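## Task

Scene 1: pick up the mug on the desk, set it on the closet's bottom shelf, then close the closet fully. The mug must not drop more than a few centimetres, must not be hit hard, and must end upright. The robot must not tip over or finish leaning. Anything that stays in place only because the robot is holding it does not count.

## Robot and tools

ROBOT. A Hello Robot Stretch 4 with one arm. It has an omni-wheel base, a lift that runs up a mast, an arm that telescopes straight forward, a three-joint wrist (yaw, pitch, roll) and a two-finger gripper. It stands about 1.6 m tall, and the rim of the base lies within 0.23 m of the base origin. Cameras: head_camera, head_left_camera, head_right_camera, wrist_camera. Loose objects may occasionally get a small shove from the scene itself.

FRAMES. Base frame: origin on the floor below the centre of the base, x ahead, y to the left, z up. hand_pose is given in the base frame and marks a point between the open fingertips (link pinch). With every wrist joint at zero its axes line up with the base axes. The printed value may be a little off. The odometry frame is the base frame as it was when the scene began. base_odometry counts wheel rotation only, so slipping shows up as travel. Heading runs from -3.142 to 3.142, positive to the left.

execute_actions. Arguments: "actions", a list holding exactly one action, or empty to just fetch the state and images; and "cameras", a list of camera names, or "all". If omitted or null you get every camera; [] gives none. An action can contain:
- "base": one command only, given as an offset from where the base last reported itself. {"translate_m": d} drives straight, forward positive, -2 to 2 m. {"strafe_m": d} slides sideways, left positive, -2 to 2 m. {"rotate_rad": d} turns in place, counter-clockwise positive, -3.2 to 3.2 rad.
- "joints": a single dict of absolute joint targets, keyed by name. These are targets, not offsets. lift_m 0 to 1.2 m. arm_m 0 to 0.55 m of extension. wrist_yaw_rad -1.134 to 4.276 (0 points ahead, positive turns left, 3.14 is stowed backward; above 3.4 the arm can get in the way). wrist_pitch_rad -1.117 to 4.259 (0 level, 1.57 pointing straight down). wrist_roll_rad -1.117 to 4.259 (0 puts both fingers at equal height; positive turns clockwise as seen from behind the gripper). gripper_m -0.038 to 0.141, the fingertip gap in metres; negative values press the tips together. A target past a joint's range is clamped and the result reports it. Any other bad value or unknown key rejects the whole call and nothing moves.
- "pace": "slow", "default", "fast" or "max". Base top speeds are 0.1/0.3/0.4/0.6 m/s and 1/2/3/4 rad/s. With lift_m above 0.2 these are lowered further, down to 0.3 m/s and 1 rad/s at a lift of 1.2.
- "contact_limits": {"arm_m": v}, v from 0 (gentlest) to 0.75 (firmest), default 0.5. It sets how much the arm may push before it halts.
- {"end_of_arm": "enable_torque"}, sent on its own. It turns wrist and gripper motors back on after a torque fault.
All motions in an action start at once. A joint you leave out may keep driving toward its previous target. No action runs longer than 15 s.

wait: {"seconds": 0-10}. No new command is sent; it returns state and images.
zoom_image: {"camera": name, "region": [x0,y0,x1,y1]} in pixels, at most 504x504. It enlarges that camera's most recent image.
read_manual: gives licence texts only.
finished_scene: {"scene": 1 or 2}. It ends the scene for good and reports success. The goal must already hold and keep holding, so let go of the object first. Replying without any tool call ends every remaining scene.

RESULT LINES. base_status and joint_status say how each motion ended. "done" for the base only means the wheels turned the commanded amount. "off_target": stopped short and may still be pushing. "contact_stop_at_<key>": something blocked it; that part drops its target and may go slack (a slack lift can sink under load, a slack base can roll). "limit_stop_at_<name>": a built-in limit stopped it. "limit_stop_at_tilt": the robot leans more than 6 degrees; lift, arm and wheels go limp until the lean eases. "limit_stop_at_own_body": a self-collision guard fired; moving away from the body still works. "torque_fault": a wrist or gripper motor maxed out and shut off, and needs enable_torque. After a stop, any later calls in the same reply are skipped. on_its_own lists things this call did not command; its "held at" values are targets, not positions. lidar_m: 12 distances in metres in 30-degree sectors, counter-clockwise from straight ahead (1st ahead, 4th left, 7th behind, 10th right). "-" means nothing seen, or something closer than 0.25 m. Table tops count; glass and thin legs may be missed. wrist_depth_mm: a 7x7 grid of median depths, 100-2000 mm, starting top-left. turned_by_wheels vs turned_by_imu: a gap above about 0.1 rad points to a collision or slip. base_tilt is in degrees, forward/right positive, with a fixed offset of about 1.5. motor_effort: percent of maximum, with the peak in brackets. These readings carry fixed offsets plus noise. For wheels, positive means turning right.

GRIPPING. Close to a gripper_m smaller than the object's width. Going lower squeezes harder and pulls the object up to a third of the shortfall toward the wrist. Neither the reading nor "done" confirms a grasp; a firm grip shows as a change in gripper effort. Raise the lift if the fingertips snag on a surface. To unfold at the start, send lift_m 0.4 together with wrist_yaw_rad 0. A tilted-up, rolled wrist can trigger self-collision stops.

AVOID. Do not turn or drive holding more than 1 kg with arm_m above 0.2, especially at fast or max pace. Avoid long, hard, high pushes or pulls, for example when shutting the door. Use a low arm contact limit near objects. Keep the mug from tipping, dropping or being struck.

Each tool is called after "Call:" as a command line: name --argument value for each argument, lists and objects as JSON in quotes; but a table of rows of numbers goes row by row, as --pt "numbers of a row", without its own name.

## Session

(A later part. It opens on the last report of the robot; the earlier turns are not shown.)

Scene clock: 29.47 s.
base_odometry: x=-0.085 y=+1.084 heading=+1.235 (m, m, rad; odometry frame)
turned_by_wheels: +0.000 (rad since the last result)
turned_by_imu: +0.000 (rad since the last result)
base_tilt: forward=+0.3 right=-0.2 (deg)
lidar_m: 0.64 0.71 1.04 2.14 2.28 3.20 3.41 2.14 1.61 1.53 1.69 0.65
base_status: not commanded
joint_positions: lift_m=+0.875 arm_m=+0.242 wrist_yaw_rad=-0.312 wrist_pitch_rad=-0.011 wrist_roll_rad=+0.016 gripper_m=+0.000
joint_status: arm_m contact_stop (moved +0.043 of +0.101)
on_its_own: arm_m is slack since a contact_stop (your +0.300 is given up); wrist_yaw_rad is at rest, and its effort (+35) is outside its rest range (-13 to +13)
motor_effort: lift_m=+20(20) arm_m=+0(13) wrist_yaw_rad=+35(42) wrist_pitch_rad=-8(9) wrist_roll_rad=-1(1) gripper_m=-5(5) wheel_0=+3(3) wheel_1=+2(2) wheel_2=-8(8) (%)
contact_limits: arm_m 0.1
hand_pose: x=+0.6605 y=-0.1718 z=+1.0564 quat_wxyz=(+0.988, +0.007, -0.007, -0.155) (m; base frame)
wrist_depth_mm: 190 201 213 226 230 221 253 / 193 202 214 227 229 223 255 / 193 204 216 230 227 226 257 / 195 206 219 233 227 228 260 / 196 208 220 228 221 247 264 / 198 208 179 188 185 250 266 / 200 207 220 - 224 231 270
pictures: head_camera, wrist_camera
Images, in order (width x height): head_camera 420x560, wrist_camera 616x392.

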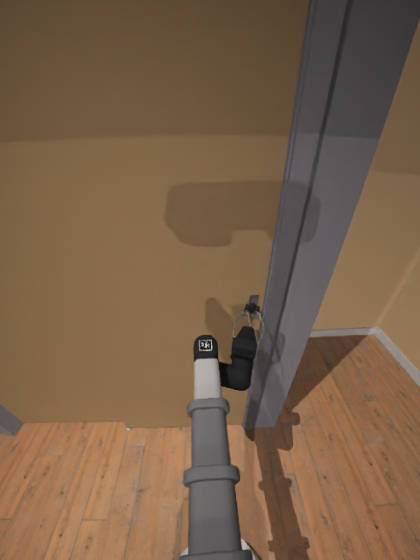

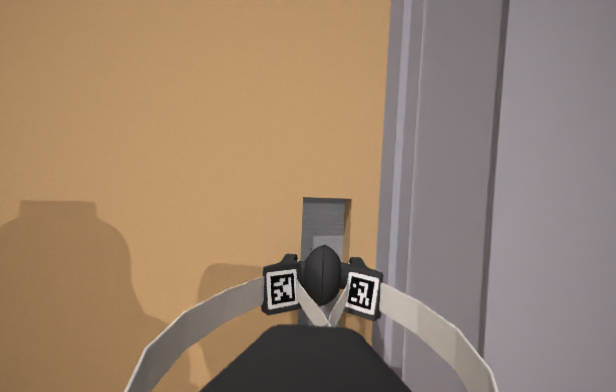

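Likely in. Back off slightly and slide.

Call:
execute_actions --actions '[{"base":{"strafe_m":0.15},"joints":{"arm_m":0.237},"pace":"slow"}]' --cameras '["wrist_camera","head_camera"]'

Scene clock: 32.13 s.
base_odometry: x=-0.226 y=+1.133 heading=+1.235 (m, m, rad; odometry frame)
turned_by_wheels: +0.000 (rad since the last result)
turned_by_imu: +0.001 (rad since the last result)
base_tilt: forward=+0.2 right=-0.3 (deg)
lidar_m: 0.64 0.69 1.03 2.00 2.10 2.94 3.42 2.35 1.76 1.69 1.84 0.70
base_status: done
joint_positions: lift_m=+0.875 arm_m=+0.238 wrist_yaw_rad=-0.300 wrist_pitch_rad=-0.011 wrist_roll_rad=+0.016 gripper_m=+0.000
joint_status: all done
motor_effort: lift_m=+20(19) arm_m=-6(5) wrist_yaw_rad=+1(35) wrist_pitch_rad=-8(8) wrist_roll_rad=-1(1) gripper_m=-5(5) wheel_0=-3(7) wheel_1=+3(9) wheel_2=-3(6) (%)
hand_pose: x=+0.6586 y=-0.1689 z=+1.0563 quat_wxyz=(+0.989, +0.007, -0.007, -0.150) (m; base frame)
wrist_depth_mm: 196 206 218 230 245 260 274 / 198 208 220 232 246 263 276 / 199 209 221 234 249 265 279 / 201 211 223 236 251 268 279 / 202 213 225 232 254 271 285 / 204 213 183 190 186 273 286 / 205 213 226 - 262 276 286
pictures: head_camera, wrist_camera
Images, in order (width x height): head_camera 420x560, wrist_camera 616x392.

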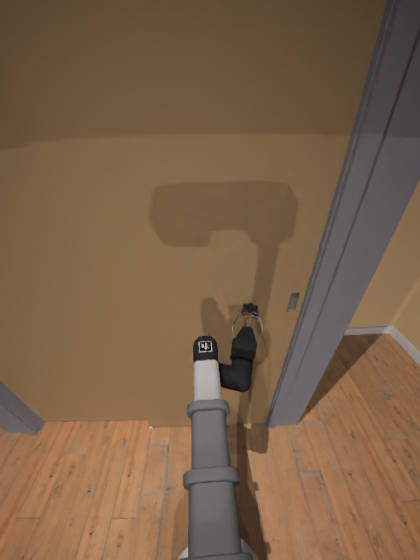

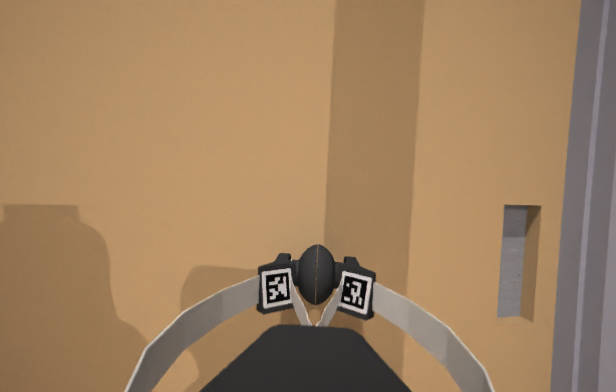

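Call:
execute_actions --actions '[{"joints":{"arm_m":0.1},"pace":"fast"}]' --cameras '[]'

Call:
execute_actions --actions '[{"base":{"strafe_m":-0.34},"joints":{"wrist_yaw_rad":0.5,"gripper_m":0.06}}]' --cameras '[]'

Call:
execute_actions --actions '[{"joints":{"arm_m":0.18}}]' --cameras '["wrist_camera","head_camera"]'

Scene clock: 33.57 s.
base_odometry: x=-0.226 y=+1.133 heading=+1.235 (m, m, rad; odometry frame)
turned_by_wheels: +0.000 (rad since the last result)
turned_by_imu: +0.000 (rad since the last result)
base_tilt: forward=+0.3 right=-0.2 (deg)
lidar_m: 0.64 0.70 1.06 2.00 2.10 2.95 3.42 2.37 1.73 1.70 1.81 0.68
base_status: not commanded
joint_positions: lift_m=+0.875 arm_m=+0.101 wrist_yaw_rad=-0.300 wrist_pitch_rad=-0.012 wrist_roll_rad=+0.016 gripper_m=+0.000
joint_status: all done
motor_effort: lift_m=+19(19) arm_m=-6(6) wrist_yaw_rad=+1(0) wrist_pitch_rad=-7(8) wrist_roll_rad=-1(1) gripper_m=-5(5) wheel_0=-3(3) wheel_1=+3(3) wheel_2=-3(3) (%)
hand_pose: x=+0.5217 y=-0.1688 z=+1.0564 quat_wxyz=(+0.989, +0.007, -0.007, -0.149) (m; base frame)
wrist_depth_mm: 314 329 345 368 392 394 424 / 315 332 351 370 394 394 427 / 317 334 351 373 399 397 433 / 319 336 355 375 402 402 436 / 324 340 357 370 404 402 442 / 324 342 183 190 186 404 449 / 327 338 359 - 413 404 452
pictures: none
No camera images: the call's "cameras" was empty. Leave "cameras" out to get every camera's image.

Scene clock: 36.03 s.
base_odometry: x=+0.095 y=+1.021 heading=+1.235 (m, m, rad; odometry frame)
turned_by_wheels: +0.000 (rad since the last result)
turned_by_imu: +0.000 (rad since the last result)
base_tilt: forward=+0.1 right=-0.4 (deg)
lidar_m: 0.61 0.67 0.99 2.31 2.47 3.46 3.40 1.96 1.36 1.35 1.45 0.65
base_status: done
joint_positions: lift_m=+0.875 arm_m=+0.101 wrist_yaw_rad=+0.500 wrist_pitch_rad=-0.012 wrist_roll_rad=+0.016 gripper_m=+0.060
joint_status: all done
motor_effort: lift_m=+20(20) arm_m=-6(6) wrist_yaw_rad=+0(5) wrist_pitch_rad=-7(8) wrist_roll_rad=-1(1) gripper_m=-4(3) wheel_0=+1(9) wheel_1=-1(10) wheel_2=+0(5) (%)
hand_pose: x=+0.5670 y=+0.0615 z=+1.0564 quat_wxyz=(+0.969, +0.009, -0.004, +0.247) (m; base frame)
wrist_depth_mm: 597 480 399 342 298 265 217 / 603 484 402 342 298 264 217 / 609 484 402 343 300 265 218 / 615 484 404 343 301 265 219 / 621 492 404 345 301 266 219 / 615 492 377 330 200 236 219 / 621 492 418 - 294 234 220
pictures: none
No camera images: the call's "cameras" was empty. Leave "cameras" out to get every camera's image.

Scene clock: 37.20 s.
base_odometry: x=+0.095 y=+1.020 heading=+1.234 (m, m, rad; odometry frame)
turned_by_wheels: -0.001 (rad since the last result)
turned_by_imu: -0.001 (rad since the last result)
base_tilt: forward=+0.2 right=-0.4 (deg)
lidar_m: 0.62 0.67 1.00 2.32 2.47 3.45 3.42 1.92 1.39 1.33 1.45 0.68
base_status: not commanded
joint_positions: lift_m=+0.875 arm_m=+0.178 wrist_yaw_rad=+0.492 wrist_pitch_rad=-0.012 wrist_roll_rad=+0.016 gripper_m=+0.060
joint_status: all done
on_its_own: wrist_yaw_rad is at rest, and its effort (+23) is outside its rest range (-13 to +13)
motor_effort: lift_m=+20(20) arm_m=+11(9) wrist_yaw_rad=+23(34) wrist_pitch_rad=-6(7) wrist_roll_rad=-1(1) gripper_m=-2(4) wheel_0=-2(2) wheel_1=+0(1) wheel_2=-11(11) (%)
hand_pose: x=+0.6446 y=+0.0591 z=+1.0565 quat_wxyz=(+0.970, +0.009, -0.004, +0.243) (m; base frame)
wrist_depth_mm: 436 353 296 253 222 169 156 / 439 355 297 254 223 169 156 / 445 355 298 255 223 169 157 / 445 357 298 255 227 170 158 / 445 362 300 257 217 170 157 / 449 362 281 171 191 168 158 / 452 362 310 - 220 166 158
pictures: head_camera, wrist_camera
Images, in order (width x height): head_camera 420x560, wrist_camera 616x392.

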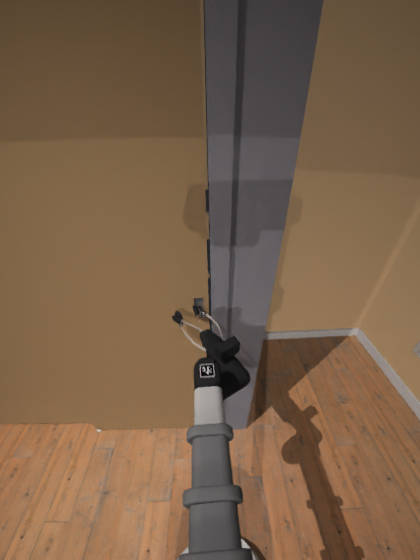

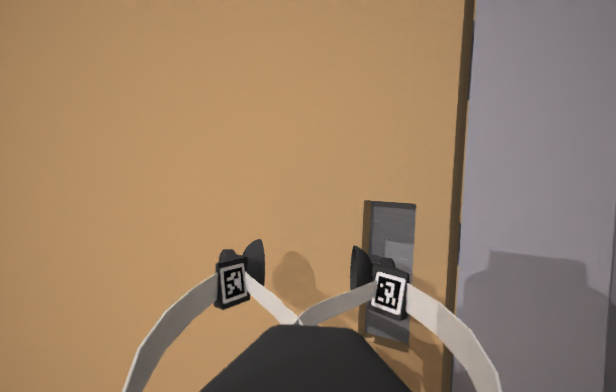

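Call:
execute_actions --actions '[{"base":{"strafe_m":0.03},"joints":{"gripper_m":0.04},"pace":"slow"}]' --cameras '["wrist_camera"]'

Call:
execute_actions --actions '[{"joints":{"arm_m":0.25},"contact_limits":{"arm_m":0.1},"pace":"slow"}]' --cameras '["wrist_camera","head_camera"]'

Scene clock: 40.70 s.
base_odometry: x=+0.067 y=+1.030 heading=+1.233 (m, m, rad; odometry frame)
turned_by_wheels: +0.000 (rad since the last result)
turned_by_imu: +0.001 (rad since the last result)
base_tilt: forward=+0.1 right=-0.1 (deg)
lidar_m: 0.61 0.69 0.94 2.32 2.46 3.42 3.42 1.99 1.43 1.38 1.49 0.66
base_status: done
joint_positions: lift_m=+0.875 arm_m=+0.179 wrist_yaw_rad=+0.500 wrist_pitch_rad=-0.012 wrist_roll_rad=+0.016 gripper_m=+0.040
joint_status: all done
motor_effort: lift_m=+19(19) arm_m=+8(10) wrist_yaw_rad=-1(45) wrist_pitch_rad=-6(7) wrist_roll_rad=+0(1) gripper_m=-3(2) wheel_0=-2(12) wheel_1=+5(7) wheel_2=-7(9) (%)
hand_pose: x=+0.6446 y=+0.0615 z=+1.0565 quat_wxyz=(+0.969, +0.009, -0.004, +0.247) (m; base frame)
wrist_depth_mm: 449 359 298 255 222 488 336 / 452 359 300 256 223 634 373 / 452 362 301 256 224 820 260 / 455 364 301 257 228 842 169 / 459 366 303 253 221 521 170 / 462 368 191 243 191 842 163 / 459 366 312 - 220 741 163
pictures: wrist_camera
Images, in order (width x height): wrist_camera 616x392.

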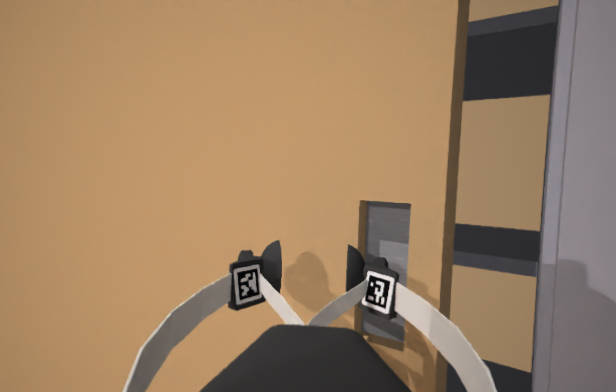

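Scene clock: 41.90 s.
base_odometry: x=+0.067 y=+1.030 heading=+1.233 (m, m, rad; odometry frame)
turned_by_wheels: +0.000 (rad since the last result)
turned_by_imu: +0.000 (rad since the last result)
base_tilt: forward=+0.2 right=-0.1 (deg)
lidar_m: 0.62 0.67 0.97 2.30 2.42 3.38 3.40 1.96 1.44 1.38 1.51 0.65
base_status: not commanded
joint_positions: lift_m=+0.875 arm_m=+0.195 wrist_yaw_rad=+0.497 wrist_pitch_rad=-0.012 wrist_roll_rad=+0.016 gripper_m=+0.040
joint_status: arm_m contact_stop (moved +0.016 of +0.071)
on_its_own: arm_m is slack since a contact_stop (your +0.250 is given up)
motor_effort: lift_m=+19(19) arm_m=+0(12) wrist_yaw_rad=+9(33) wrist_pitch_rad=-6(6) wrist_roll_rad=-1(1) gripper_m=-2(3) wheel_0=-3(3) wheel_1=+4(5) wheel_2=-9(10) (%)
contact_limits: arm_m 0.1
hand_pose: x=+0.6610 y=+0.0606 z=+1.0565 quat_wxyz=(+0.969, +0.009, -0.004, +0.246) (m; base frame)
wrist_depth_mm: 410 330 276 236 210 496 436 / 413 332 277 237 211 707 233 / 418 334 278 237 213 831 156 / 418 336 279 239 216 831 156 / 421 336 281 238 213 591 157 / 424 338 196 179 183 842 157 / 424 340 290 - 218 759 146
pictures: head_camera, wrist_camera
Images, in order (width x height): head_camera 420x560, wrist_camera 616x392.

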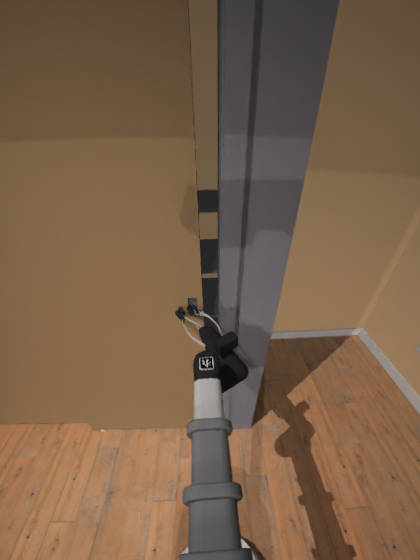

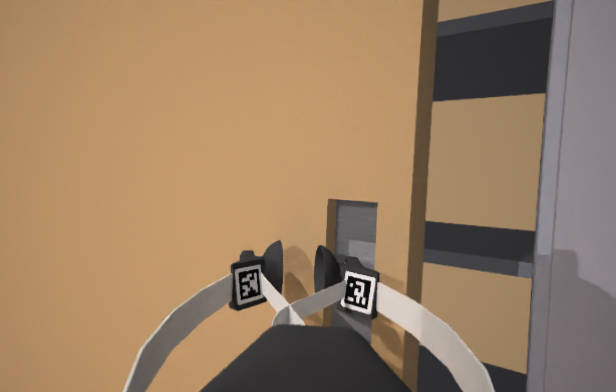

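The door slides. Continue.

Call:
execute_actions --actions '[{"base":{"strafe_m":0.3},"joints":{"arm_m":0.192},"pace":"slow"}]' --cameras '["head_camera"]'

Call:
execute_actions --actions '[{"base":{"strafe_m":0.3},"pace":"slow"}]' --cameras '["head_camera","wrist_camera"]'

Scene clock: 46.07 s.
base_odometry: x=-0.216 y=+1.130 heading=+1.232 (m, m, rad; odometry frame)
turned_by_wheels: -0.001 (rad since the last result)
turned_by_imu: -0.005 (rad since the last result)
base_tilt: forward=+0.2 right=-0.4 (deg)
lidar_m: 0.64 0.70 0.99 2.01 2.13 2.93 3.42 2.37 1.74 1.67 1.81 0.71
base_status: done
joint_positions: lift_m=+0.875 arm_m=+0.192 wrist_yaw_rad=+0.493 wrist_pitch_rad=-0.012 wrist_roll_rad=+0.016 gripper_m=+0.040
joint_status: all done
on_its_own: wrist_yaw_rad is at rest, and its effort (+20) is outside its rest range (-13 to +13)
motor_effort: lift_m=+19(19) arm_m=+0(2) wrist_yaw_rad=+20(41) wrist_pitch_rad=-6(7) wrist_roll_rad=-1(1) gripper_m=-2(2) wheel_0=-6(16) wheel_1=+5(10) wheel_2=-9(13) (%)
hand_pose: x=+0.6583 y=+0.0595 z=+1.0566 quat_wxyz=(+0.970, +0.009, -0.004, +0.244) (m; base frame)
wrist_depth_mm: 418 340 285 247 216 492 459 / 421 342 286 247 216 699 691 / 427 343 287 248 217 842 759 / 427 345 290 249 217 831 768 / 430 347 290 245 214 603 539 / 433 349 192 176 187 842 778 / 433 351 301 - 218 759 759
pictures: head_camera
Images, in order (width x height): head_camera 420x560.

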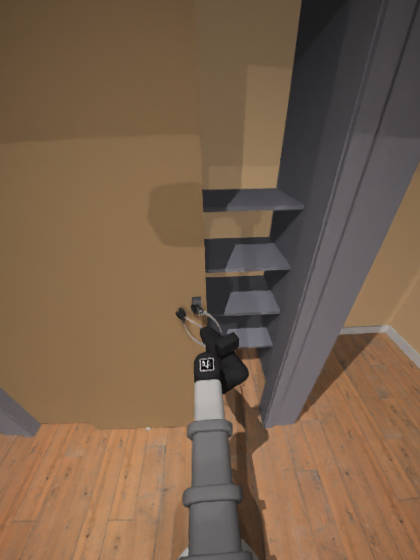

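Scene clock: 50.20 s.
base_odometry: x=-0.499 y=+1.229 heading=+1.231 (m, m, rad; odometry frame)
turned_by_wheels: -0.001 (rad since the last result)
turned_by_imu: -0.003 (rad since the last result)
base_tilt: forward=+0.2 right=-0.3 (deg)
lidar_m: 0.67 0.70 0.97 1.72 1.81 2.49 3.39 2.73 2.05 1.96 0.90 0.92
base_status: done
joint_positions: lift_m=+0.875 arm_m=+0.192 wrist_yaw_rad=+0.493 wrist_pitch_rad=-0.012 wrist_roll_rad=+0.016 gripper_m=+0.040
joint_status: not commanded
on_its_own: wrist_yaw_rad is at rest, and its effort (+20) is outside its rest range (-13 to +13)
motor_effort: lift_m=+20(19) arm_m=+0(0) wrist_yaw_rad=+20(42) wrist_pitch_rad=-6(6) wrist_roll_rad=-1(1) gripper_m=-3(3) wheel_0=-6(16) wheel_1=+4(7) wheel_2=-9(14) (%)
hand_pose: x=+0.6583 y=+0.0596 z=+1.0566 quat_wxyz=(+0.970, +0.009, -0.004, +0.244) (m; base frame)
wrist_depth_mm: 427 347 293 253 222 477 462 / 430 349 293 254 223 634 691 / 433 353 296 254 224 820 778 / 433 353 297 255 228 831 778 / 436 353 298 250 223 517 539 / 439 357 191 241 190 854 778 / 442 359 307 - 220 723 768
pictures: head_camera, wrist_camera
Images, in order (width x height): head_camera 420x560, wrist_camera 616x392.

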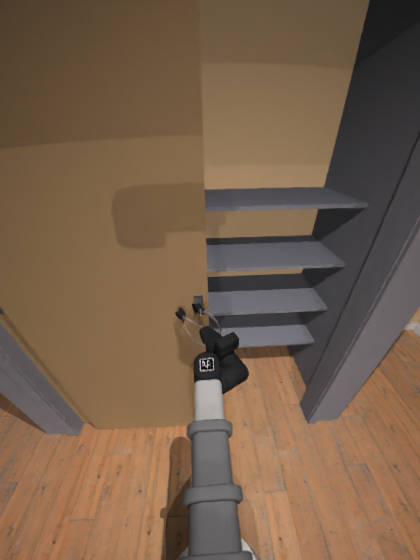

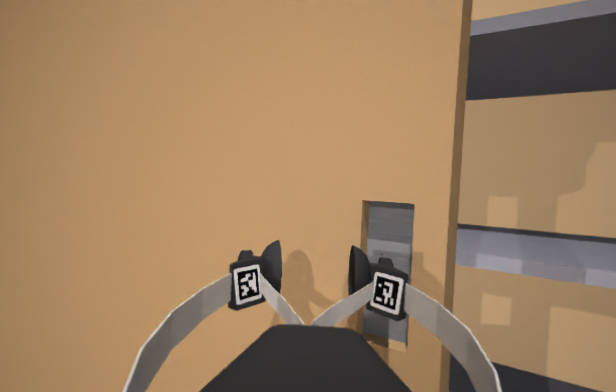

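Call:
execute_actions --actions '[{"joints":{"arm_m":0.0},"pace":"fast"}]' --cameras '[]'

Call:
execute_actions --actions '[{"base":{"translate_m":-0.5},"joints":{"lift_m":0.3,"wrist_yaw_rad":0,"gripper_m":0.12,"wrist_pitch_rad":0.3},"pace":"fast"}]' --cameras '["wrist_camera","head_camera"]'

Call:
execute_actions --actions '[{"base":{"rotate_rad":3.1},"joints":{"lift_m":0.7,"wrist_pitch_rad":0},"pace":"fast"}]'

Scene clock: 51.80 s.
base_odometry: x=-0.499 y=+1.229 heading=+1.232 (m, m, rad; odometry frame)
turned_by_wheels: +0.001 (rad since the last result)
turned_by_imu: +0.001 (rad since the last result)
base_tilt: forward=+0.2 right=-0.3 (deg)
lidar_m: 0.62 0.71 0.96 1.70 1.79 2.55 3.42 2.73 2.05 1.99 0.88 0.89
base_status: not commanded
joint_positions: lift_m=+0.875 arm_m=+0.001 wrist_yaw_rad=+0.500 wrist_pitch_rad=-0.012 wrist_roll_rad=+0.016 gripper_m=+0.040
joint_status: all done
motor_effort: lift_m=+19(19) arm_m=-6(6) wrist_yaw_rad=-1(19) wrist_pitch_rad=-7(7) wrist_roll_rad=-1(1) gripper_m=-3(3) wheel_0=-2(6) wheel_1=+4(5) wheel_2=-3(9) (%)
hand_pose: x=+0.4670 y=+0.0616 z=+1.0564 quat_wxyz=(+0.969, +0.009, -0.004, +0.247) (m; base frame)
wrist_depth_mm: 809 654 549 469 410 377 917 / 820 661 549 473 413 379 691 / 820 668 554 473 415 387 917 / 820 676 559 477 415 394 931 / 831 668 554 469 407 399 878 / 831 676 191 462 193 402 931 / 831 668 574 - 407 389 854
pictures: none
No camera images: the call's "cameras" was empty. Leave "cameras" out to get every camera's image.

Scene clock: 54.53 s.
base_odometry: x=-0.665 y=+0.758 heading=+1.232 (m, m, rad; odometry frame)
turned_by_wheels: +0.000 (rad since the last result)
turned_by_imu: +0.001 (rad since the last result)
base_tilt: forward=+0.2 right=-0.3 (deg)
lidar_m: 1.16 1.22 1.79 1.73 1.83 2.51 2.16 2.14 2.05 1.95 2.07 1.27
base_status: done
joint_positions: lift_m=+0.300 arm_m=+0.001 wrist_yaw_rad=+0.000 wrist_pitch_rad=+0.302 wrist_roll_rad=+0.016 gripper_m=+0.120
joint_status: all done
motor_effort: lift_m=+17(21) arm_m=-6(6) wrist_yaw_rad=-2(8) wrist_pitch_rad=-6(5) wrist_roll_rad=-1(1) gripper_m=-1(4) wheel_0=-1(7) wheel_1=-1(7) wheel_2=+0(14) (%)
hand_pose: x=+0.4474 y=-0.0874 z=+0.3925 quat_wxyz=(+0.989, +0.008, +0.150, -0.001) (m; base frame)
wrist_depth_mm: 891 866 866 1499 1499 1464 854 / 931 917 904 1537 1576 1397 842 / 976 960 946 1618 1661 1499 904 / 1042 1025 991 1336 1499 1366 931 / 991 1008 976 1025 1042 1060 976 / 778 759 723 768 759 759 831 / 640 627 668 - 676 647 676
pictures: head_camera, wrist_camera
Images, in order (width x height): head_camera 420x560, wrist_camera 616x392.

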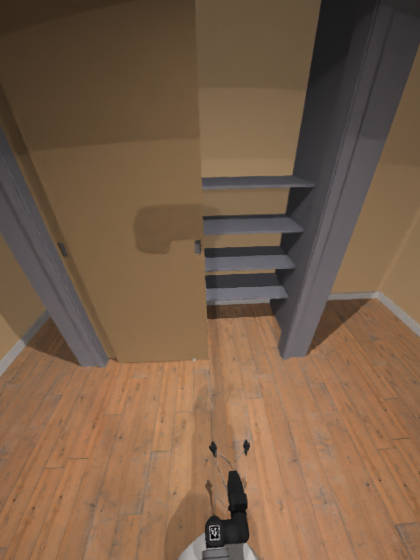

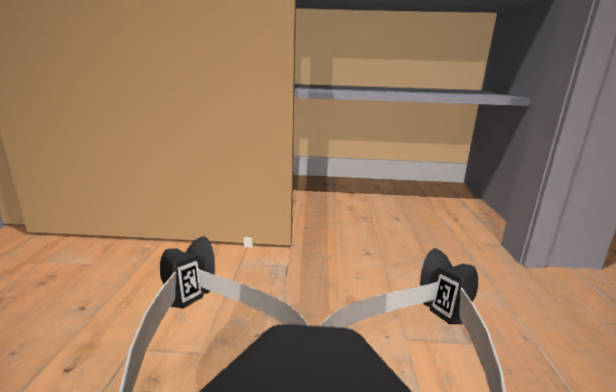

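Scene clock: 56.83 s.
base_odometry: x=-0.665 y=+0.758 heading=-1.951 (m, m, rad; odometry frame)
turned_by_wheels: +3.100 (rad since the last result)
turned_by_imu: +3.138 (rad since the last result)
base_tilt: forward=+0.1 right=-0.3 (deg)
lidar_m: 2.07 2.13 2.10 1.97 2.05 1.30 1.16 1.21 1.79 1.73 1.79 2.45
base_status: done
joint_positions: lift_m=+0.700 arm_m=+0.001 wrist_yaw_rad=+0.000 wrist_pitch_rad=+0.003 wrist_roll_rad=+0.016 gripper_m=+0.120
joint_status: all done
motor_effort: lift_m=+21(21) arm_m=-6(6) wrist_yaw_rad=-1(1) wrist_pitch_rad=-7(14) wrist_roll_rad=-1(1) gripper_m=+0(1) wheel_0=-1(10) wheel_1=-1(10) wheel_2=-1(12) (%)
hand_pose: x=+0.4605 y=-0.0873 z=+0.8773 quat_wxyz=(+1.000, +0.008, +0.001, +0.000) (m; base frame)
wrist_depth_mm: - - - - - - - / - - - - - - - / - - - - - - - / - - - - - - - / - - - - - - - / - - - - - - - / 1708 1661 1921 - 1921 1863 1921
pictures: head_camera, head_left_camera, head_right_camera, wrist_camera
Images, in order (width x height): head_camera 420x560, head_left_camera 420x672, head_right_camera 420x672, wrist_camera 616x392.

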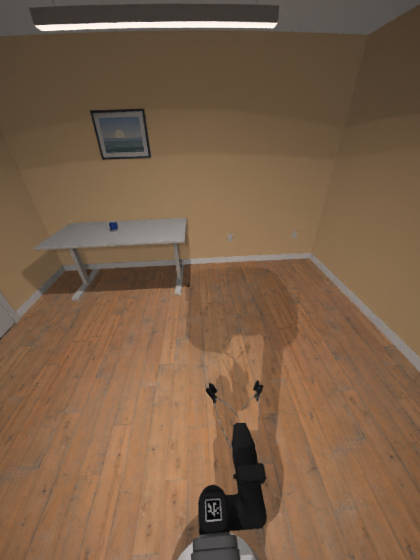

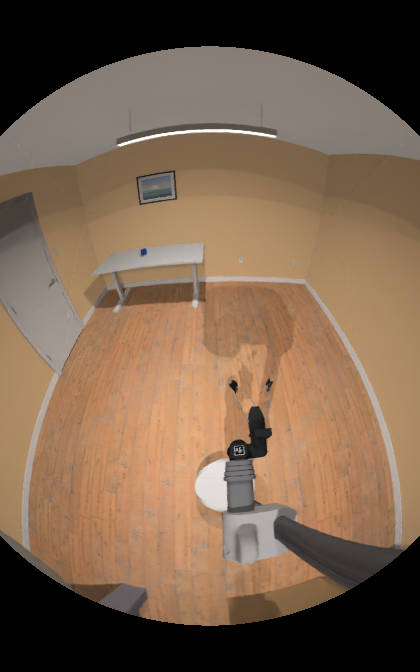

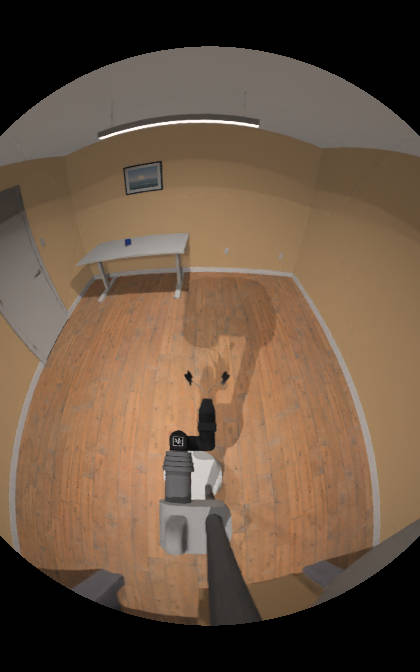

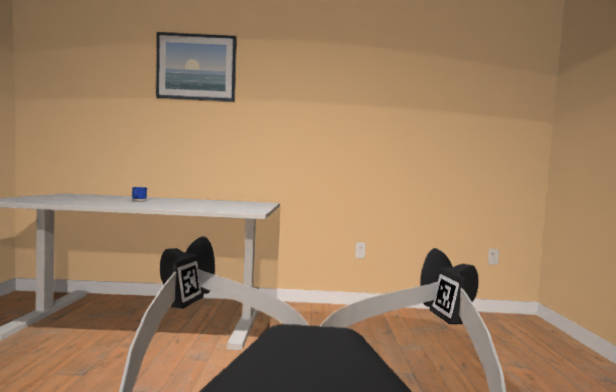

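Call:
execute_actions --actions '[{"base":{"strafe_m":1.1},"pace":"fast"}]' --cameras '[]'

Call:
execute_actions --actions '[{"base":{"translate_m":1.0},"pace":"fast"}]' --cameras '["wrist_camera","head_camera"]'

Scene clock: 60.93 s.
base_odometry: x=+0.356 y=+0.349 heading=-1.952 (m, m, rad; odometry frame)
turned_by_wheels: +0.000 (rad since the last result)
turned_by_imu: +0.004 (rad since the last result)
base_tilt: forward=+0.3 right=+0.0 (deg)
lidar_m: 2.06 1.29 0.97 0.87 0.90 1.28 1.18 1.21 1.65 2.82 2.91 2.12
base_status: done
joint_positions: lift_m=+0.700 arm_m=+0.001 wrist_yaw_rad=+0.000 wrist_pitch_rad=+0.003 wrist_roll_rad=+0.016 gripper_m=+0.120
joint_status: not commanded
motor_effort: lift_m=+21(21) arm_m=-6(6) wrist_yaw_rad=+0(2) wrist_pitch_rad=-8(7) wrist_roll_rad=-1(1) gripper_m=-2(1) wheel_0=+0(12) wheel_1=-3(16) wheel_2=+0(1) (%)
hand_pose: x=+0.4604 y=-0.0874 z=+0.8773 quat_wxyz=(+1.000, +0.008, +0.001, +0.000) (m; base frame)
wrist_depth_mm: 1336 - - - - - - / 1366 - - - - - - / 1397 - - - - - - / 1397 - - - - - - / 1397 1921 - - - - - / 1397 1983 - - - - - / 1430 1618 1863 - 1921 1808 1983
pictures: none
No camera images: the call's "cameras" was empty. Leave "cameras" out to get every camera's image.

Scene clock: 64.80 s.
base_odometry: x=-0.015 y=-0.579 heading=-1.951 (m, m, rad; odometry frame)
turned_by_wheels: +0.000 (rad since the last result)
turned_by_imu: +0.000 (rad since the last result)
base_tilt: forward=+0.3 right=-0.3 (deg)
lidar_m: 1.05 1.10 0.95 0.88 0.92 1.31 2.16 2.43 2.95 2.80 2.68 1.09
base_status: done
joint_positions: lift_m=+0.700 arm_m=+0.001 wrist_yaw_rad=+0.000 wrist_pitch_rad=+0.003 wrist_roll_rad=+0.016 gripper_m=+0.120
joint_status: not commanded
motor_effort: lift_m=+21(21) arm_m=-6(6) wrist_yaw_rad=+0(1) wrist_pitch_rad=-7(7) wrist_roll_rad=-1(1) gripper_m=-2(2) wheel_0=+0(8) wheel_1=+2(11) wheel_2=+2(13) (%)
hand_pose: x=+0.4604 y=-0.0874 z=+0.8773 quat_wxyz=(+1.000, +0.008, +0.001, +0.000) (m; base frame)
wrist_depth_mm: 1397 1618 1618 1618 1537 1618 1576 / 1397 1618 1618 1576 1618 1576 1618 / 1430 1661 1618 1618 1576 1618 1618 / 1430 1618 1661 1618 1618 1576 1576 / 1308 1042 960 1008 1042 1118 1182 / 1464 1661 1661 1661 1661 831 1618 / 1499 1576 1661 - 1661 1661 1661
pictures: head_camera, wrist_camera
Images, in order (width x height): head_camera 420x560, wrist_camera 616x392.

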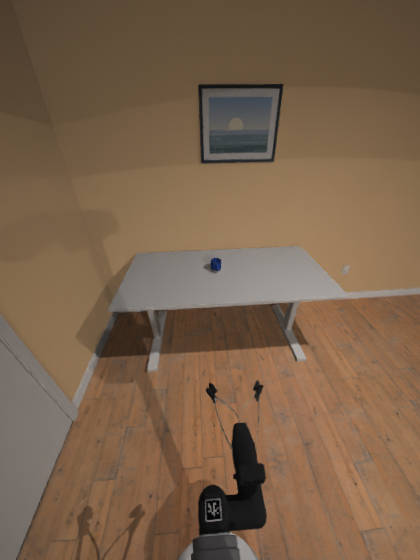

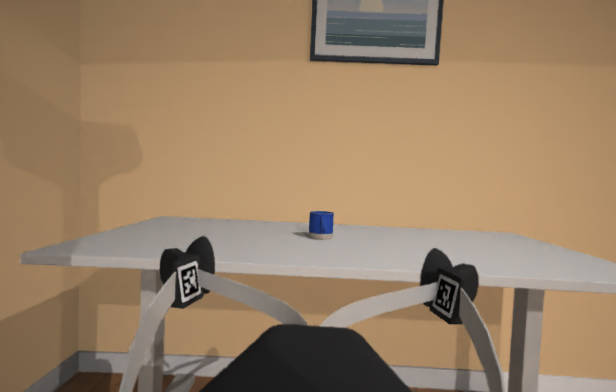

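Call:
execute_actions --actions '[{"base":{"translate_m":0.65},"joints":{"lift_m":0.61},"pace":"fast"}]' --cameras '["wrist_camera"]'

Call:
execute_actions --actions '[{"joints":{"arm_m":0.25}}]' --cameras '["wrist_camera","head_camera"]'

Scene clock: 67.90 s.
base_odometry: x=-0.256 y=-1.183 heading=-1.951 (m, m, rad; odometry frame)
turned_by_wheels: +0.000 (rad since the last result)
turned_by_imu: +0.000 (rad since the last result)
base_tilt: forward=+0.4 right=-0.3 (deg)
lidar_m: 0.41 0.42 0.60 0.88 0.95 1.35 2.83 3.04 2.95 2.81 0.57 0.44
base_status: done
joint_positions: lift_m=+0.610 arm_m=+0.001 wrist_yaw_rad=+0.000 wrist_pitch_rad=+0.003 wrist_roll_rad=+0.016 gripper_m=+0.120
joint_status: all done
motor_effort: lift_m=+18(19) arm_m=-6(6) wrist_yaw_rad=+0(0) wrist_pitch_rad=-7(7) wrist_roll_rad=-1(1) gripper_m=-2(3) wheel_0=+1(7) wheel_1=+1(10) wheel_2=+2(11) (%)
hand_pose: x=+0.4604 y=-0.0874 z=+0.7876 quat_wxyz=(+1.000, +0.008, +0.001, +0.000) (m; base frame)
wrist_depth_mm: 946 960 946 946 960 946 946 / 976 976 960 960 960 960 946 / 960 976 976 976 960 960 960 / 991 991 976 991 976 976 960 / 500 521 484 544 597 640 683 / 310 296 279 307 293 303 368 / 224 216 242 - 248 235 253
pictures: wrist_camera
Images, in order (width x height): wrist_camera 616x392.

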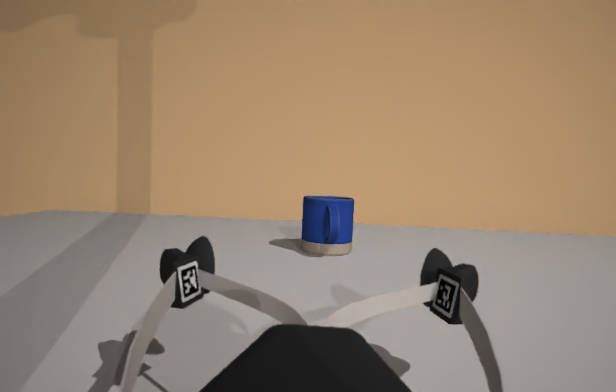

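Scene clock: 69.77 s.
base_odometry: x=-0.256 y=-1.183 heading=-1.951 (m, m, rad; odometry frame)
turned_by_wheels: +0.000 (rad since the last result)
turned_by_imu: +0.001 (rad since the last result)
base_tilt: forward=+0.3 right=-0.3 (deg)
lidar_m: 0.40 0.43 0.59 0.85 0.97 1.33 2.85 3.03 2.94 2.81 0.59 0.43
base_status: not commanded
joint_positions: lift_m=+0.610 arm_m=+0.249 wrist_yaw_rad=+0.000 wrist_pitch_rad=+0.002 wrist_roll_rad=+0.016 gripper_m=+0.120
joint_status: all done
motor_effort: lift_m=+17(18) arm_m=+6(8) wrist_yaw_rad=+0(0) wrist_pitch_rad=-6(8) wrist_roll_rad=-1(1) gripper_m=-1(2) wheel_0=+1(1) wheel_1=+2(2) wheel_2=+2(2) (%)
hand_pose: x=+0.7083 y=-0.0874 z=+0.7877 quat_wxyz=(+1.000, +0.008, +0.001, +0.000) (m; base frame)
wrist_depth_mm: 715 715 715 707 707 707 715 / 723 723 723 723 715 715 715 / 732 741 741 732 723 723 715 / 741 741 732 723 723 723 723 / 496 512 477 304 512 627 676 / 306 291 274 296 289 301 364 / 221 213 239 - 246 233 250
pictures: head_camera, wrist_camera
Images, in order (width x height): head_camera 420x560, wrist_camera 616x392.

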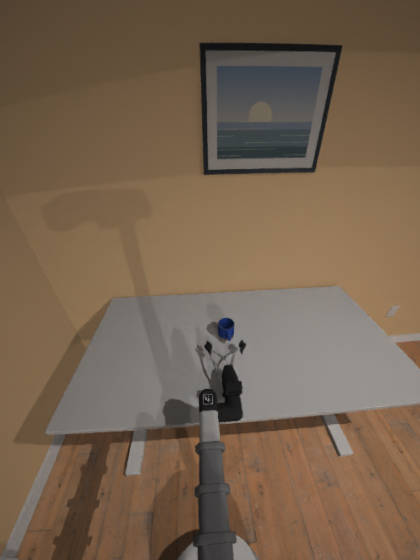

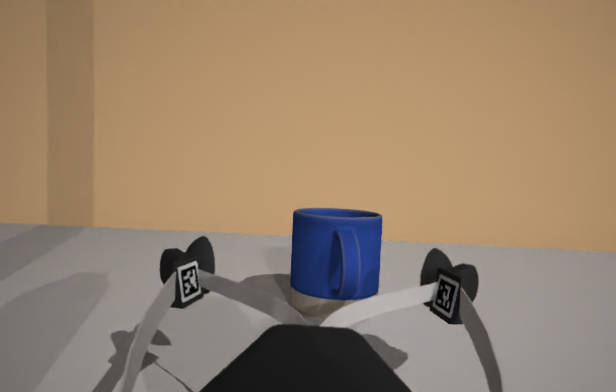

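Call:
execute_actions --actions '[{"base":{"strafe_m":-0.02},"joints":{"arm_m":0.385,"lift_m":0.59},"pace":"slow"}]' --cameras '["wrist_camera","head_camera"]'

Call:
execute_actions --actions '[{"joints":{"gripper_m":0.04}}]' --cameras '["wrist_camera"]'

Call:
execute_actions --actions '[{"joints":{"lift_m":0.66},"pace":"slow"}]' --cameras '["wrist_camera","head_camera"]'

Scene clock: 72.53 s.
base_odometry: x=-0.275 y=-1.176 heading=-1.951 (m, m, rad; odometry frame)
turned_by_wheels: +0.000 (rad since the last result)
turned_by_imu: +0.001 (rad since the last result)
base_tilt: forward=+0.1 right=-0.2 (deg)
lidar_m: 0.41 0.42 0.59 0.90 0.96 1.37 2.82 3.05 2.92 2.78 0.62 0.42
base_status: done
joint_positions: lift_m=+0.591 arm_m=+0.384 wrist_yaw_rad=-0.001 wrist_pitch_rad=-0.003 wrist_roll_rad=+0.016 gripper_m=+0.120
joint_status: all done
motor_effort: lift_m=+12(18) arm_m=+7(8) wrist_yaw_rad=+4(3) wrist_pitch_rad=+8(9) wrist_roll_rad=-1(2) gripper_m=-1(1) wheel_0=+4(8) wheel_1=-3(5) wheel_2=+0(2) (%)
hand_pose: x=+0.8430 y=-0.0878 z=+0.7697 quat_wxyz=(+1.000, +0.008, -0.002, -0.001) (m; base frame)
wrist_depth_mm: 585 591 585 585 585 574 580 / 591 591 591 585 585 580 580 / 597 597 591 591 591 585 585 / 603 603 597 597 591 591 591 / 445 459 220 170 466 603 591 / 270 257 200 141 193 265 325 / 195 187 200 - 211 204 220
pictures: head_camera, wrist_camera
Images, in order (width x height): head_camera 420x560, wrist_camera 616x392.

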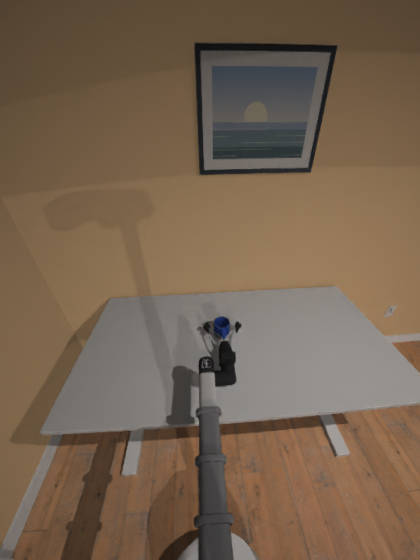

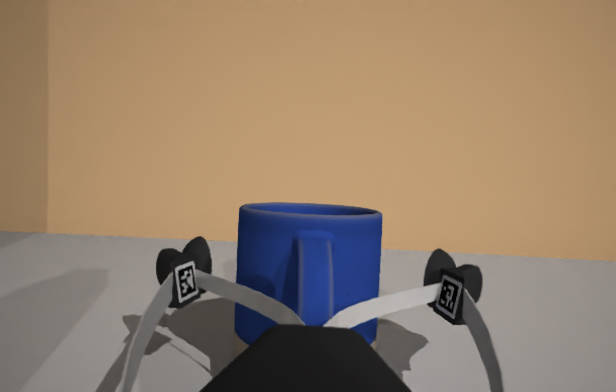

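Scene clock: 74.23 s.
base_odometry: x=-0.275 y=-1.176 heading=-1.951 (m, m, rad; odometry frame)
turned_by_wheels: +0.000 (rad since the last result)
turned_by_imu: +0.001 (rad since the last result)
base_tilt: forward=+0.1 right=-0.4 (deg)
lidar_m: 0.39 0.41 0.58 0.87 0.96 1.36 2.80 3.03 2.91 2.78 0.60 0.43
base_status: not commanded
joint_positions: lift_m=+0.591 arm_m=+0.384 wrist_yaw_rad=+0.000 wrist_pitch_rad=-0.003 wrist_roll_rad=+0.016 gripper_m=+0.040
joint_status: all done
motor_effort: lift_m=+13(12) arm_m=+6(7) wrist_yaw_rad=+0(3) wrist_pitch_rad=+9(9) wrist_roll_rad=-1(1) gripper_m=-15(18) wheel_0=+4(4) wheel_1=-4(4) wheel_2=+0(0) (%)
hand_pose: x=+0.8433 y=-0.0874 z=+0.7697 quat_wxyz=(+1.000, +0.008, -0.002, +0.000) (m; base frame)
wrist_depth_mm: 585 585 585 585 580 580 574 / 597 591 585 591 591 580 580 / 597 591 591 591 591 591 585 / 597 597 597 591 591 591 591 / 445 466 217 155 186 597 591 / 270 253 185 130 179 289 325 / 195 187 200 - 209 201 220
pictures: wrist_camera
Images, in order (width x height): wrist_camera 616x392.

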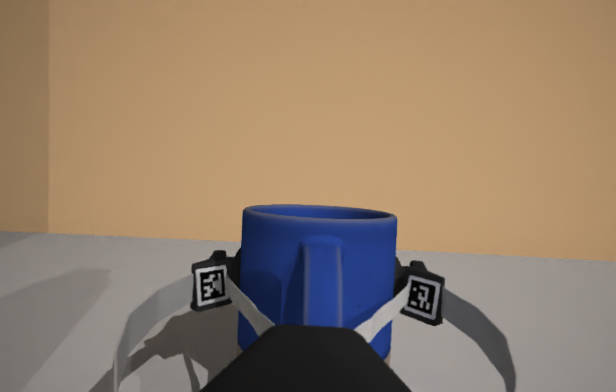

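Scene clock: 75.70 s.
base_odometry: x=-0.275 y=-1.176 heading=-1.951 (m, m, rad; odometry frame)
turned_by_wheels: +0.000 (rad since the last result)
turned_by_imu: +0.000 (rad since the last result)
base_tilt: forward=+0.3 right=-0.4 (deg)
lidar_m: 0.39 0.42 0.58 0.88 0.95 1.37 2.83 3.02 2.91 2.79 0.61 0.42
base_status: not commanded
joint_positions: lift_m=+0.660 arm_m=+0.384 wrist_yaw_rad=+0.000 wrist_pitch_rad=+0.006 wrist_roll_rad=+0.016 gripper_m=+0.040
joint_status: all done
motor_effort: lift_m=+23(19) arm_m=+5(6) wrist_yaw_rad=+0(1) wrist_pitch_rad=-17(17) wrist_roll_rad=-1(1) gripper_m=-15(16) wheel_0=+4(4) wheel_1=-3(3) wheel_2=+0(0) (%)
hand_pose: x=+0.8434 y=-0.0874 z=+0.8362 quat_wxyz=(+1.000, +0.008, +0.003, +0.000) (m; base frame)
wrist_depth_mm: 585 580 580 585 574 574 574 / 591 591 591 585 585 574 580 / 597 591 591 585 585 585 580 / 603 603 597 591 597 591 585 / 603 603 217 154 182 597 591 / 421 397 185 131 178 445 500 / 307 296 315 - 329 317 345
pictures: head_camera, wrist_camera
Images, in order (width x height): head_camera 420x560, wrist_camera 616x392.

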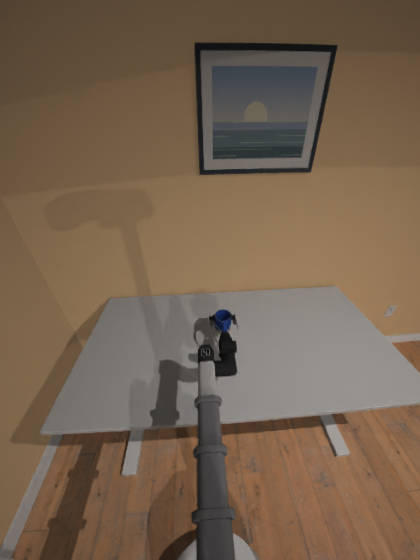

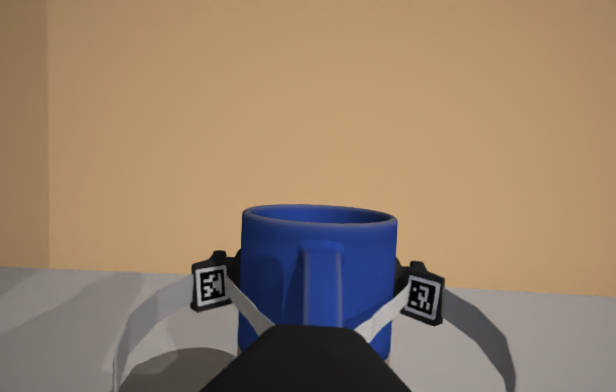

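Call:
execute_actions --actions '[{"joints":{"arm_m":0.0}}]' --cameras '[]'

Call:
execute_actions --actions '[{"base":{"translate_m":-1.6},"joints":{"gripper_m":0.03}}]' --cameras '[]'

Call:
execute_actions --actions '[{"base":{"strafe_m":-1.05}}]' --cameras '[]'

Call:
execute_actions --actions '[{"base":{"rotate_rad":3.1},"joints":{"lift_m":0.5},"pace":"slow"}]' --cameras '["wrist_camera","head_camera"]'

Scene clock: 78.10 s.
base_odometry: x=-0.275 y=-1.176 heading=-1.951 (m, m, rad; odometry frame)
turned_by_wheels: +0.000 (rad since the last result)
turned_by_imu: +0.001 (rad since the last result)
base_tilt: forward=+0.3 right=-0.2 (deg)
lidar_m: 0.40 0.43 0.57 0.90 0.96 1.37 2.83 3.03 2.92 2.78 0.60 0.43
base_status: not commanded
joint_positions: lift_m=+0.660 arm_m=+0.001 wrist_yaw_rad=+0.000 wrist_pitch_rad=+0.006 wrist_roll_rad=+0.016 gripper_m=+0.040
joint_status: all done
motor_effort: lift_m=+23(23) arm_m=-6(7) wrist_yaw_rad=+0(1) wrist_pitch_rad=-18(18) wrist_roll_rad=-1(1) gripper_m=-16(16) wheel_0=+4(4) wheel_1=-4(4) wheel_2=+0(0) (%)
hand_pose: x=+0.4604 y=-0.0875 z=+0.8361 quat_wxyz=(+1.000, +0.008, +0.003, +0.000) (m; base frame)
wrist_depth_mm: 960 960 960 960 946 960 946 / 976 976 960 960 960 960 946 / 976 991 976 976 976 976 960 / 991 976 991 976 976 960 976 / 683 707 218 155 182 878 931 / 430 404 185 131 179 455 508 / 312 300 320 - 332 322 351
pictures: none
No camera images: the call's "cameras" was empty. Leave "cameras" out to get every camera's image.

Scene clock: 84.93 s.
base_odometry: x=+0.319 y=+0.310 heading=-1.951 (m, m, rad; odometry frame)
turned_by_wheels: +0.000 (rad since the last result)
turned_by_imu: +0.004 (rad since the last result)
base_tilt: forward=+0.4 right=-0.3 (deg)
lidar_m: 2.01 1.33 0.99 0.89 0.94 1.33 1.25 1.24 1.76 2.79 2.91 2.10
base_status: done
joint_positions: lift_m=+0.660 arm_m=+0.001 wrist_yaw_rad=+0.000 wrist_pitch_rad=+0.006 wrist_roll_rad=+0.016 gripper_m=+0.030
joint_status: all done
motor_effort: lift_m=+23(23) arm_m=-6(6) wrist_yaw_rad=-1(0) wrist_pitch_rad=-17(17) wrist_roll_rad=-1(1) gripper_m=-17(18) wheel_0=-3(7) wheel_1=-1(8) wheel_2=+0(10) (%)
hand_pose: x=+0.4604 y=-0.0874 z=+0.8362 quat_wxyz=(+1.000, +0.008, +0.003, +0.000) (m; base frame)
wrist_depth_mm: 1366 - - - - - - / 1397 - - - - - - / 1397 - - - - - - / 1397 - - - - - - / 1430 - 213 151 174 - - / 1464 1808 185 129 178 - - / 1464 1661 1661 - 1808 1661 1863
pictures: none
No camera images: the call's "cameras" was empty. Leave "cameras" out to get every camera's image.

Scene clock: 89.77 s.
base_odometry: x=-0.656 y=+0.700 heading=-1.951 (m, m, rad; odometry frame)
turned_by_wheels: +0.000 (rad since the last result)
turned_by_imu: +0.000 (rad since the last result)
base_tilt: forward=+0.4 right=-0.4 (deg)
lidar_m: 2.01 2.09 2.09 1.95 2.04 1.34 1.22 1.26 1.84 1.74 1.83 2.48
base_status: done
joint_positions: lift_m=+0.660 arm_m=+0.001 wrist_yaw_rad=+0.000 wrist_pitch_rad=+0.006 wrist_roll_rad=+0.016 gripper_m=+0.030
joint_status: not commanded
motor_effort: lift_m=+23(23) arm_m=-6(6) wrist_yaw_rad=-1(0) wrist_pitch_rad=-18(18) wrist_roll_rad=-1(1) gripper_m=-19(19) wheel_0=-1(10) wheel_1=+0(8) wheel_2=+0(1) (%)
hand_pose: x=+0.4604 y=-0.0874 z=+0.8362 quat_wxyz=(+1.000, +0.008, +0.003, +0.000) (m; base frame)
wrist_depth_mm: - - - - - - - / - - - - - - - / - - - - - - - / - - - - - - - / - - 215 151 173 - - / - - 185 128 178 - - / 1618 1661 1661 - 1756 1708 1863
pictures: none
No camera images: the call's "cameras" was empty. Leave "cameras" out to get every camera's image.

Scene clock: 94.13 s.
base_odometry: x=-0.656 y=+0.700 heading=+1.148 (m, m, rad; odometry frame)
turned_by_wheels: +3.099 (rad since the last result)
turned_by_imu: +3.139 (rad since the last result)
base_tilt: forward=+0.2 right=-0.5 (deg)
lidar_m: 1.21 1.25 1.87 1.75 1.81 2.41 2.05 2.09 2.10 1.95 2.02 1.35
base_status: done
joint_positions: lift_m=+0.500 arm_m=+0.001 wrist_yaw_rad=+0.000 wrist_pitch_rad=+0.006 wrist_roll_rad=+0.016 gripper_m=+0.030
joint_status: all done
motor_effort: lift_m=+19(24) arm_m=-6(6) wrist_yaw_rad=-1(0) wrist_pitch_rad=-18(18) wrist_roll_rad=-1(1) gripper_m=-17(18) wheel_0=-1(7) wheel_1=-2(6) wheel_2=-3(7) (%)
hand_pose: x=+0.4605 y=-0.0874 z=+0.6765 quat_wxyz=(+1.000, +0.008, +0.003, +0.000) (m; base frame)
wrist_depth_mm: 976 960 960 1464 1397 1042 976 / 960 976 976 1708 1661 1042 976 / 976 976 991 1708 1708 1042 976 / 976 991 991 1756 1708 1042 1756 / 991 1008 214 151 174 1008 1756 / 1008 1008 186 129 178 1008 1756 / 1008 1042 1025 - 1464 1025 1430
pictures: head_camera, wrist_camera
Images, in order (width x height): head_camera 420x560, wrist_camera 616x392.

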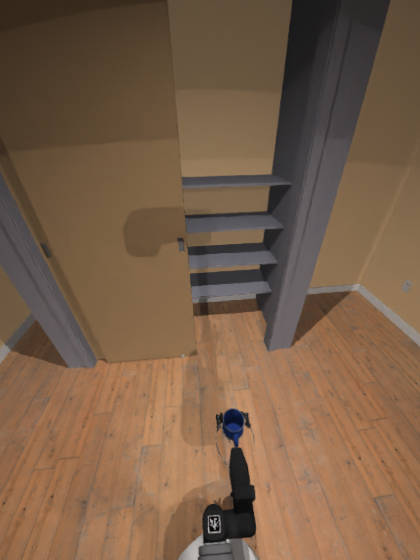

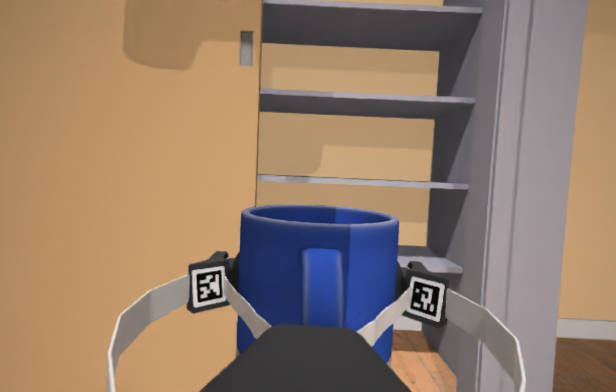

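Call:
execute_actions --actions '[{"base":{"strafe_m":-0.15},"joints":{"lift_m":0.3}}]' --cameras '[]'

Call:
execute_actions --actions '[{"base":{"translate_m":0.75}}]' --cameras '["wrist_camera","head_camera"]'

Scene clock: 96.13 s.
base_odometry: x=-0.519 y=+0.638 heading=+1.148 (m, m, rad; odometry frame)
turned_by_wheels: +0.000 (rad since the last result)
turned_by_imu: +0.000 (rad since the last result)
base_tilt: forward=+0.4 right=-0.2 (deg)
lidar_m: 1.22 1.25 1.66 1.90 1.97 2.63 2.02 2.08 1.93 1.81 1.85 1.27
base_status: done
joint_positions: lift_m=+0.300 arm_m=+0.001 wrist_yaw_rad=+0.000 wrist_pitch_rad=+0.006 wrist_roll_rad=+0.016 gripper_m=+0.030
joint_status: all done
motor_effort: lift_m=+19(21) arm_m=-6(6) wrist_yaw_rad=-1(1) wrist_pitch_rad=-17(17) wrist_roll_rad=-1(1) gripper_m=-18(19) wheel_0=+1(8) wheel_1=+0(10) wheel_2=+0(1) (%)
hand_pose: x=+0.4604 y=-0.0874 z=+0.4765 quat_wxyz=(+1.000, +0.008, +0.003, +0.000) (m; base frame)
wrist_depth_mm: 976 976 1336 1661 1464 960 1708 / 976 976 1661 1756 1618 976 1756 / 991 991 1537 1708 1618 991 1756 / 991 991 1618 1708 1464 991 1756 / 1008 1008 213 151 174 1025 1756 / 1025 1025 186 129 178 1008 1576 / 976 991 1008 - 1008 1025 1098
pictures: none
No camera images: the call's "cameras" was empty. Leave "cameras" out to get every camera's image.

Scene clock: 100.10 s.
base_odometry: x=-0.212 y=+1.322 heading=+1.149 (m, m, rad; odometry frame)
turned_by_wheels: +0.000 (rad since the last result)
turned_by_imu: +0.000 (rad since the last result)
base_tilt: forward=+0.3 right=-0.2 (deg)
lidar_m: 0.75 0.53 0.63 1.92 1.99 2.70 3.60 2.68 1.88 1.76 0.72 0.60
base_status: done
joint_positions: lift_m=+0.300 arm_m=+0.001 wrist_yaw_rad=+0.000 wrist_pitch_rad=+0.006 wrist_roll_rad=+0.016 gripper_m=+0.030
joint_status: not commanded
motor_effort: lift_m=+20(19) arm_m=-6(6) wrist_yaw_rad=+0(0) wrist_pitch_rad=-17(17) wrist_roll_rad=-1(1) gripper_m=-17(18) wheel_0=+1(7) wheel_1=+2(5) wheel_2=-1(11) (%)
hand_pose: x=+0.4604 y=-0.0874 z=+0.4764 quat_wxyz=(+1.000, +0.008, +0.003, +0.000) (m; base frame)
wrist_depth_mm: 931 946 946 960 946 866 597 / 798 750 707 683 661 627 574 / 960 960 960 991 976 854 591 / 960 976 976 960 991 842 591 / 661 707 214 151 174 723 574 / 991 991 186 129 178 683 574 / 976 976 991 - 1008 809 569
pictures: head_camera, wrist_camera
Images, in order (width x height): head_camera 420x560, wrist_camera 616x392.

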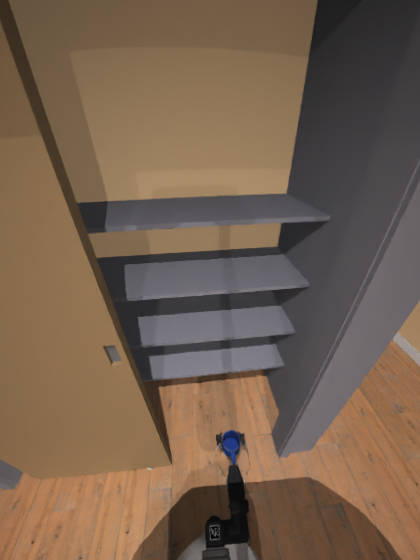

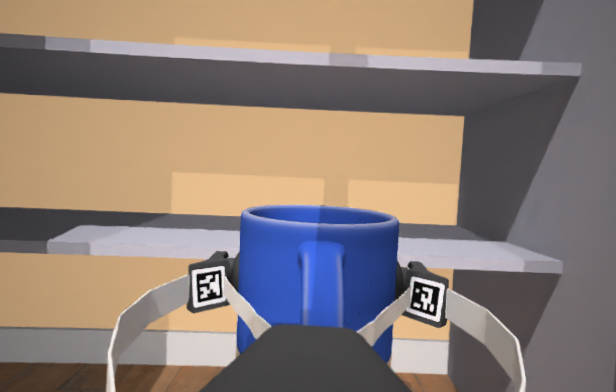

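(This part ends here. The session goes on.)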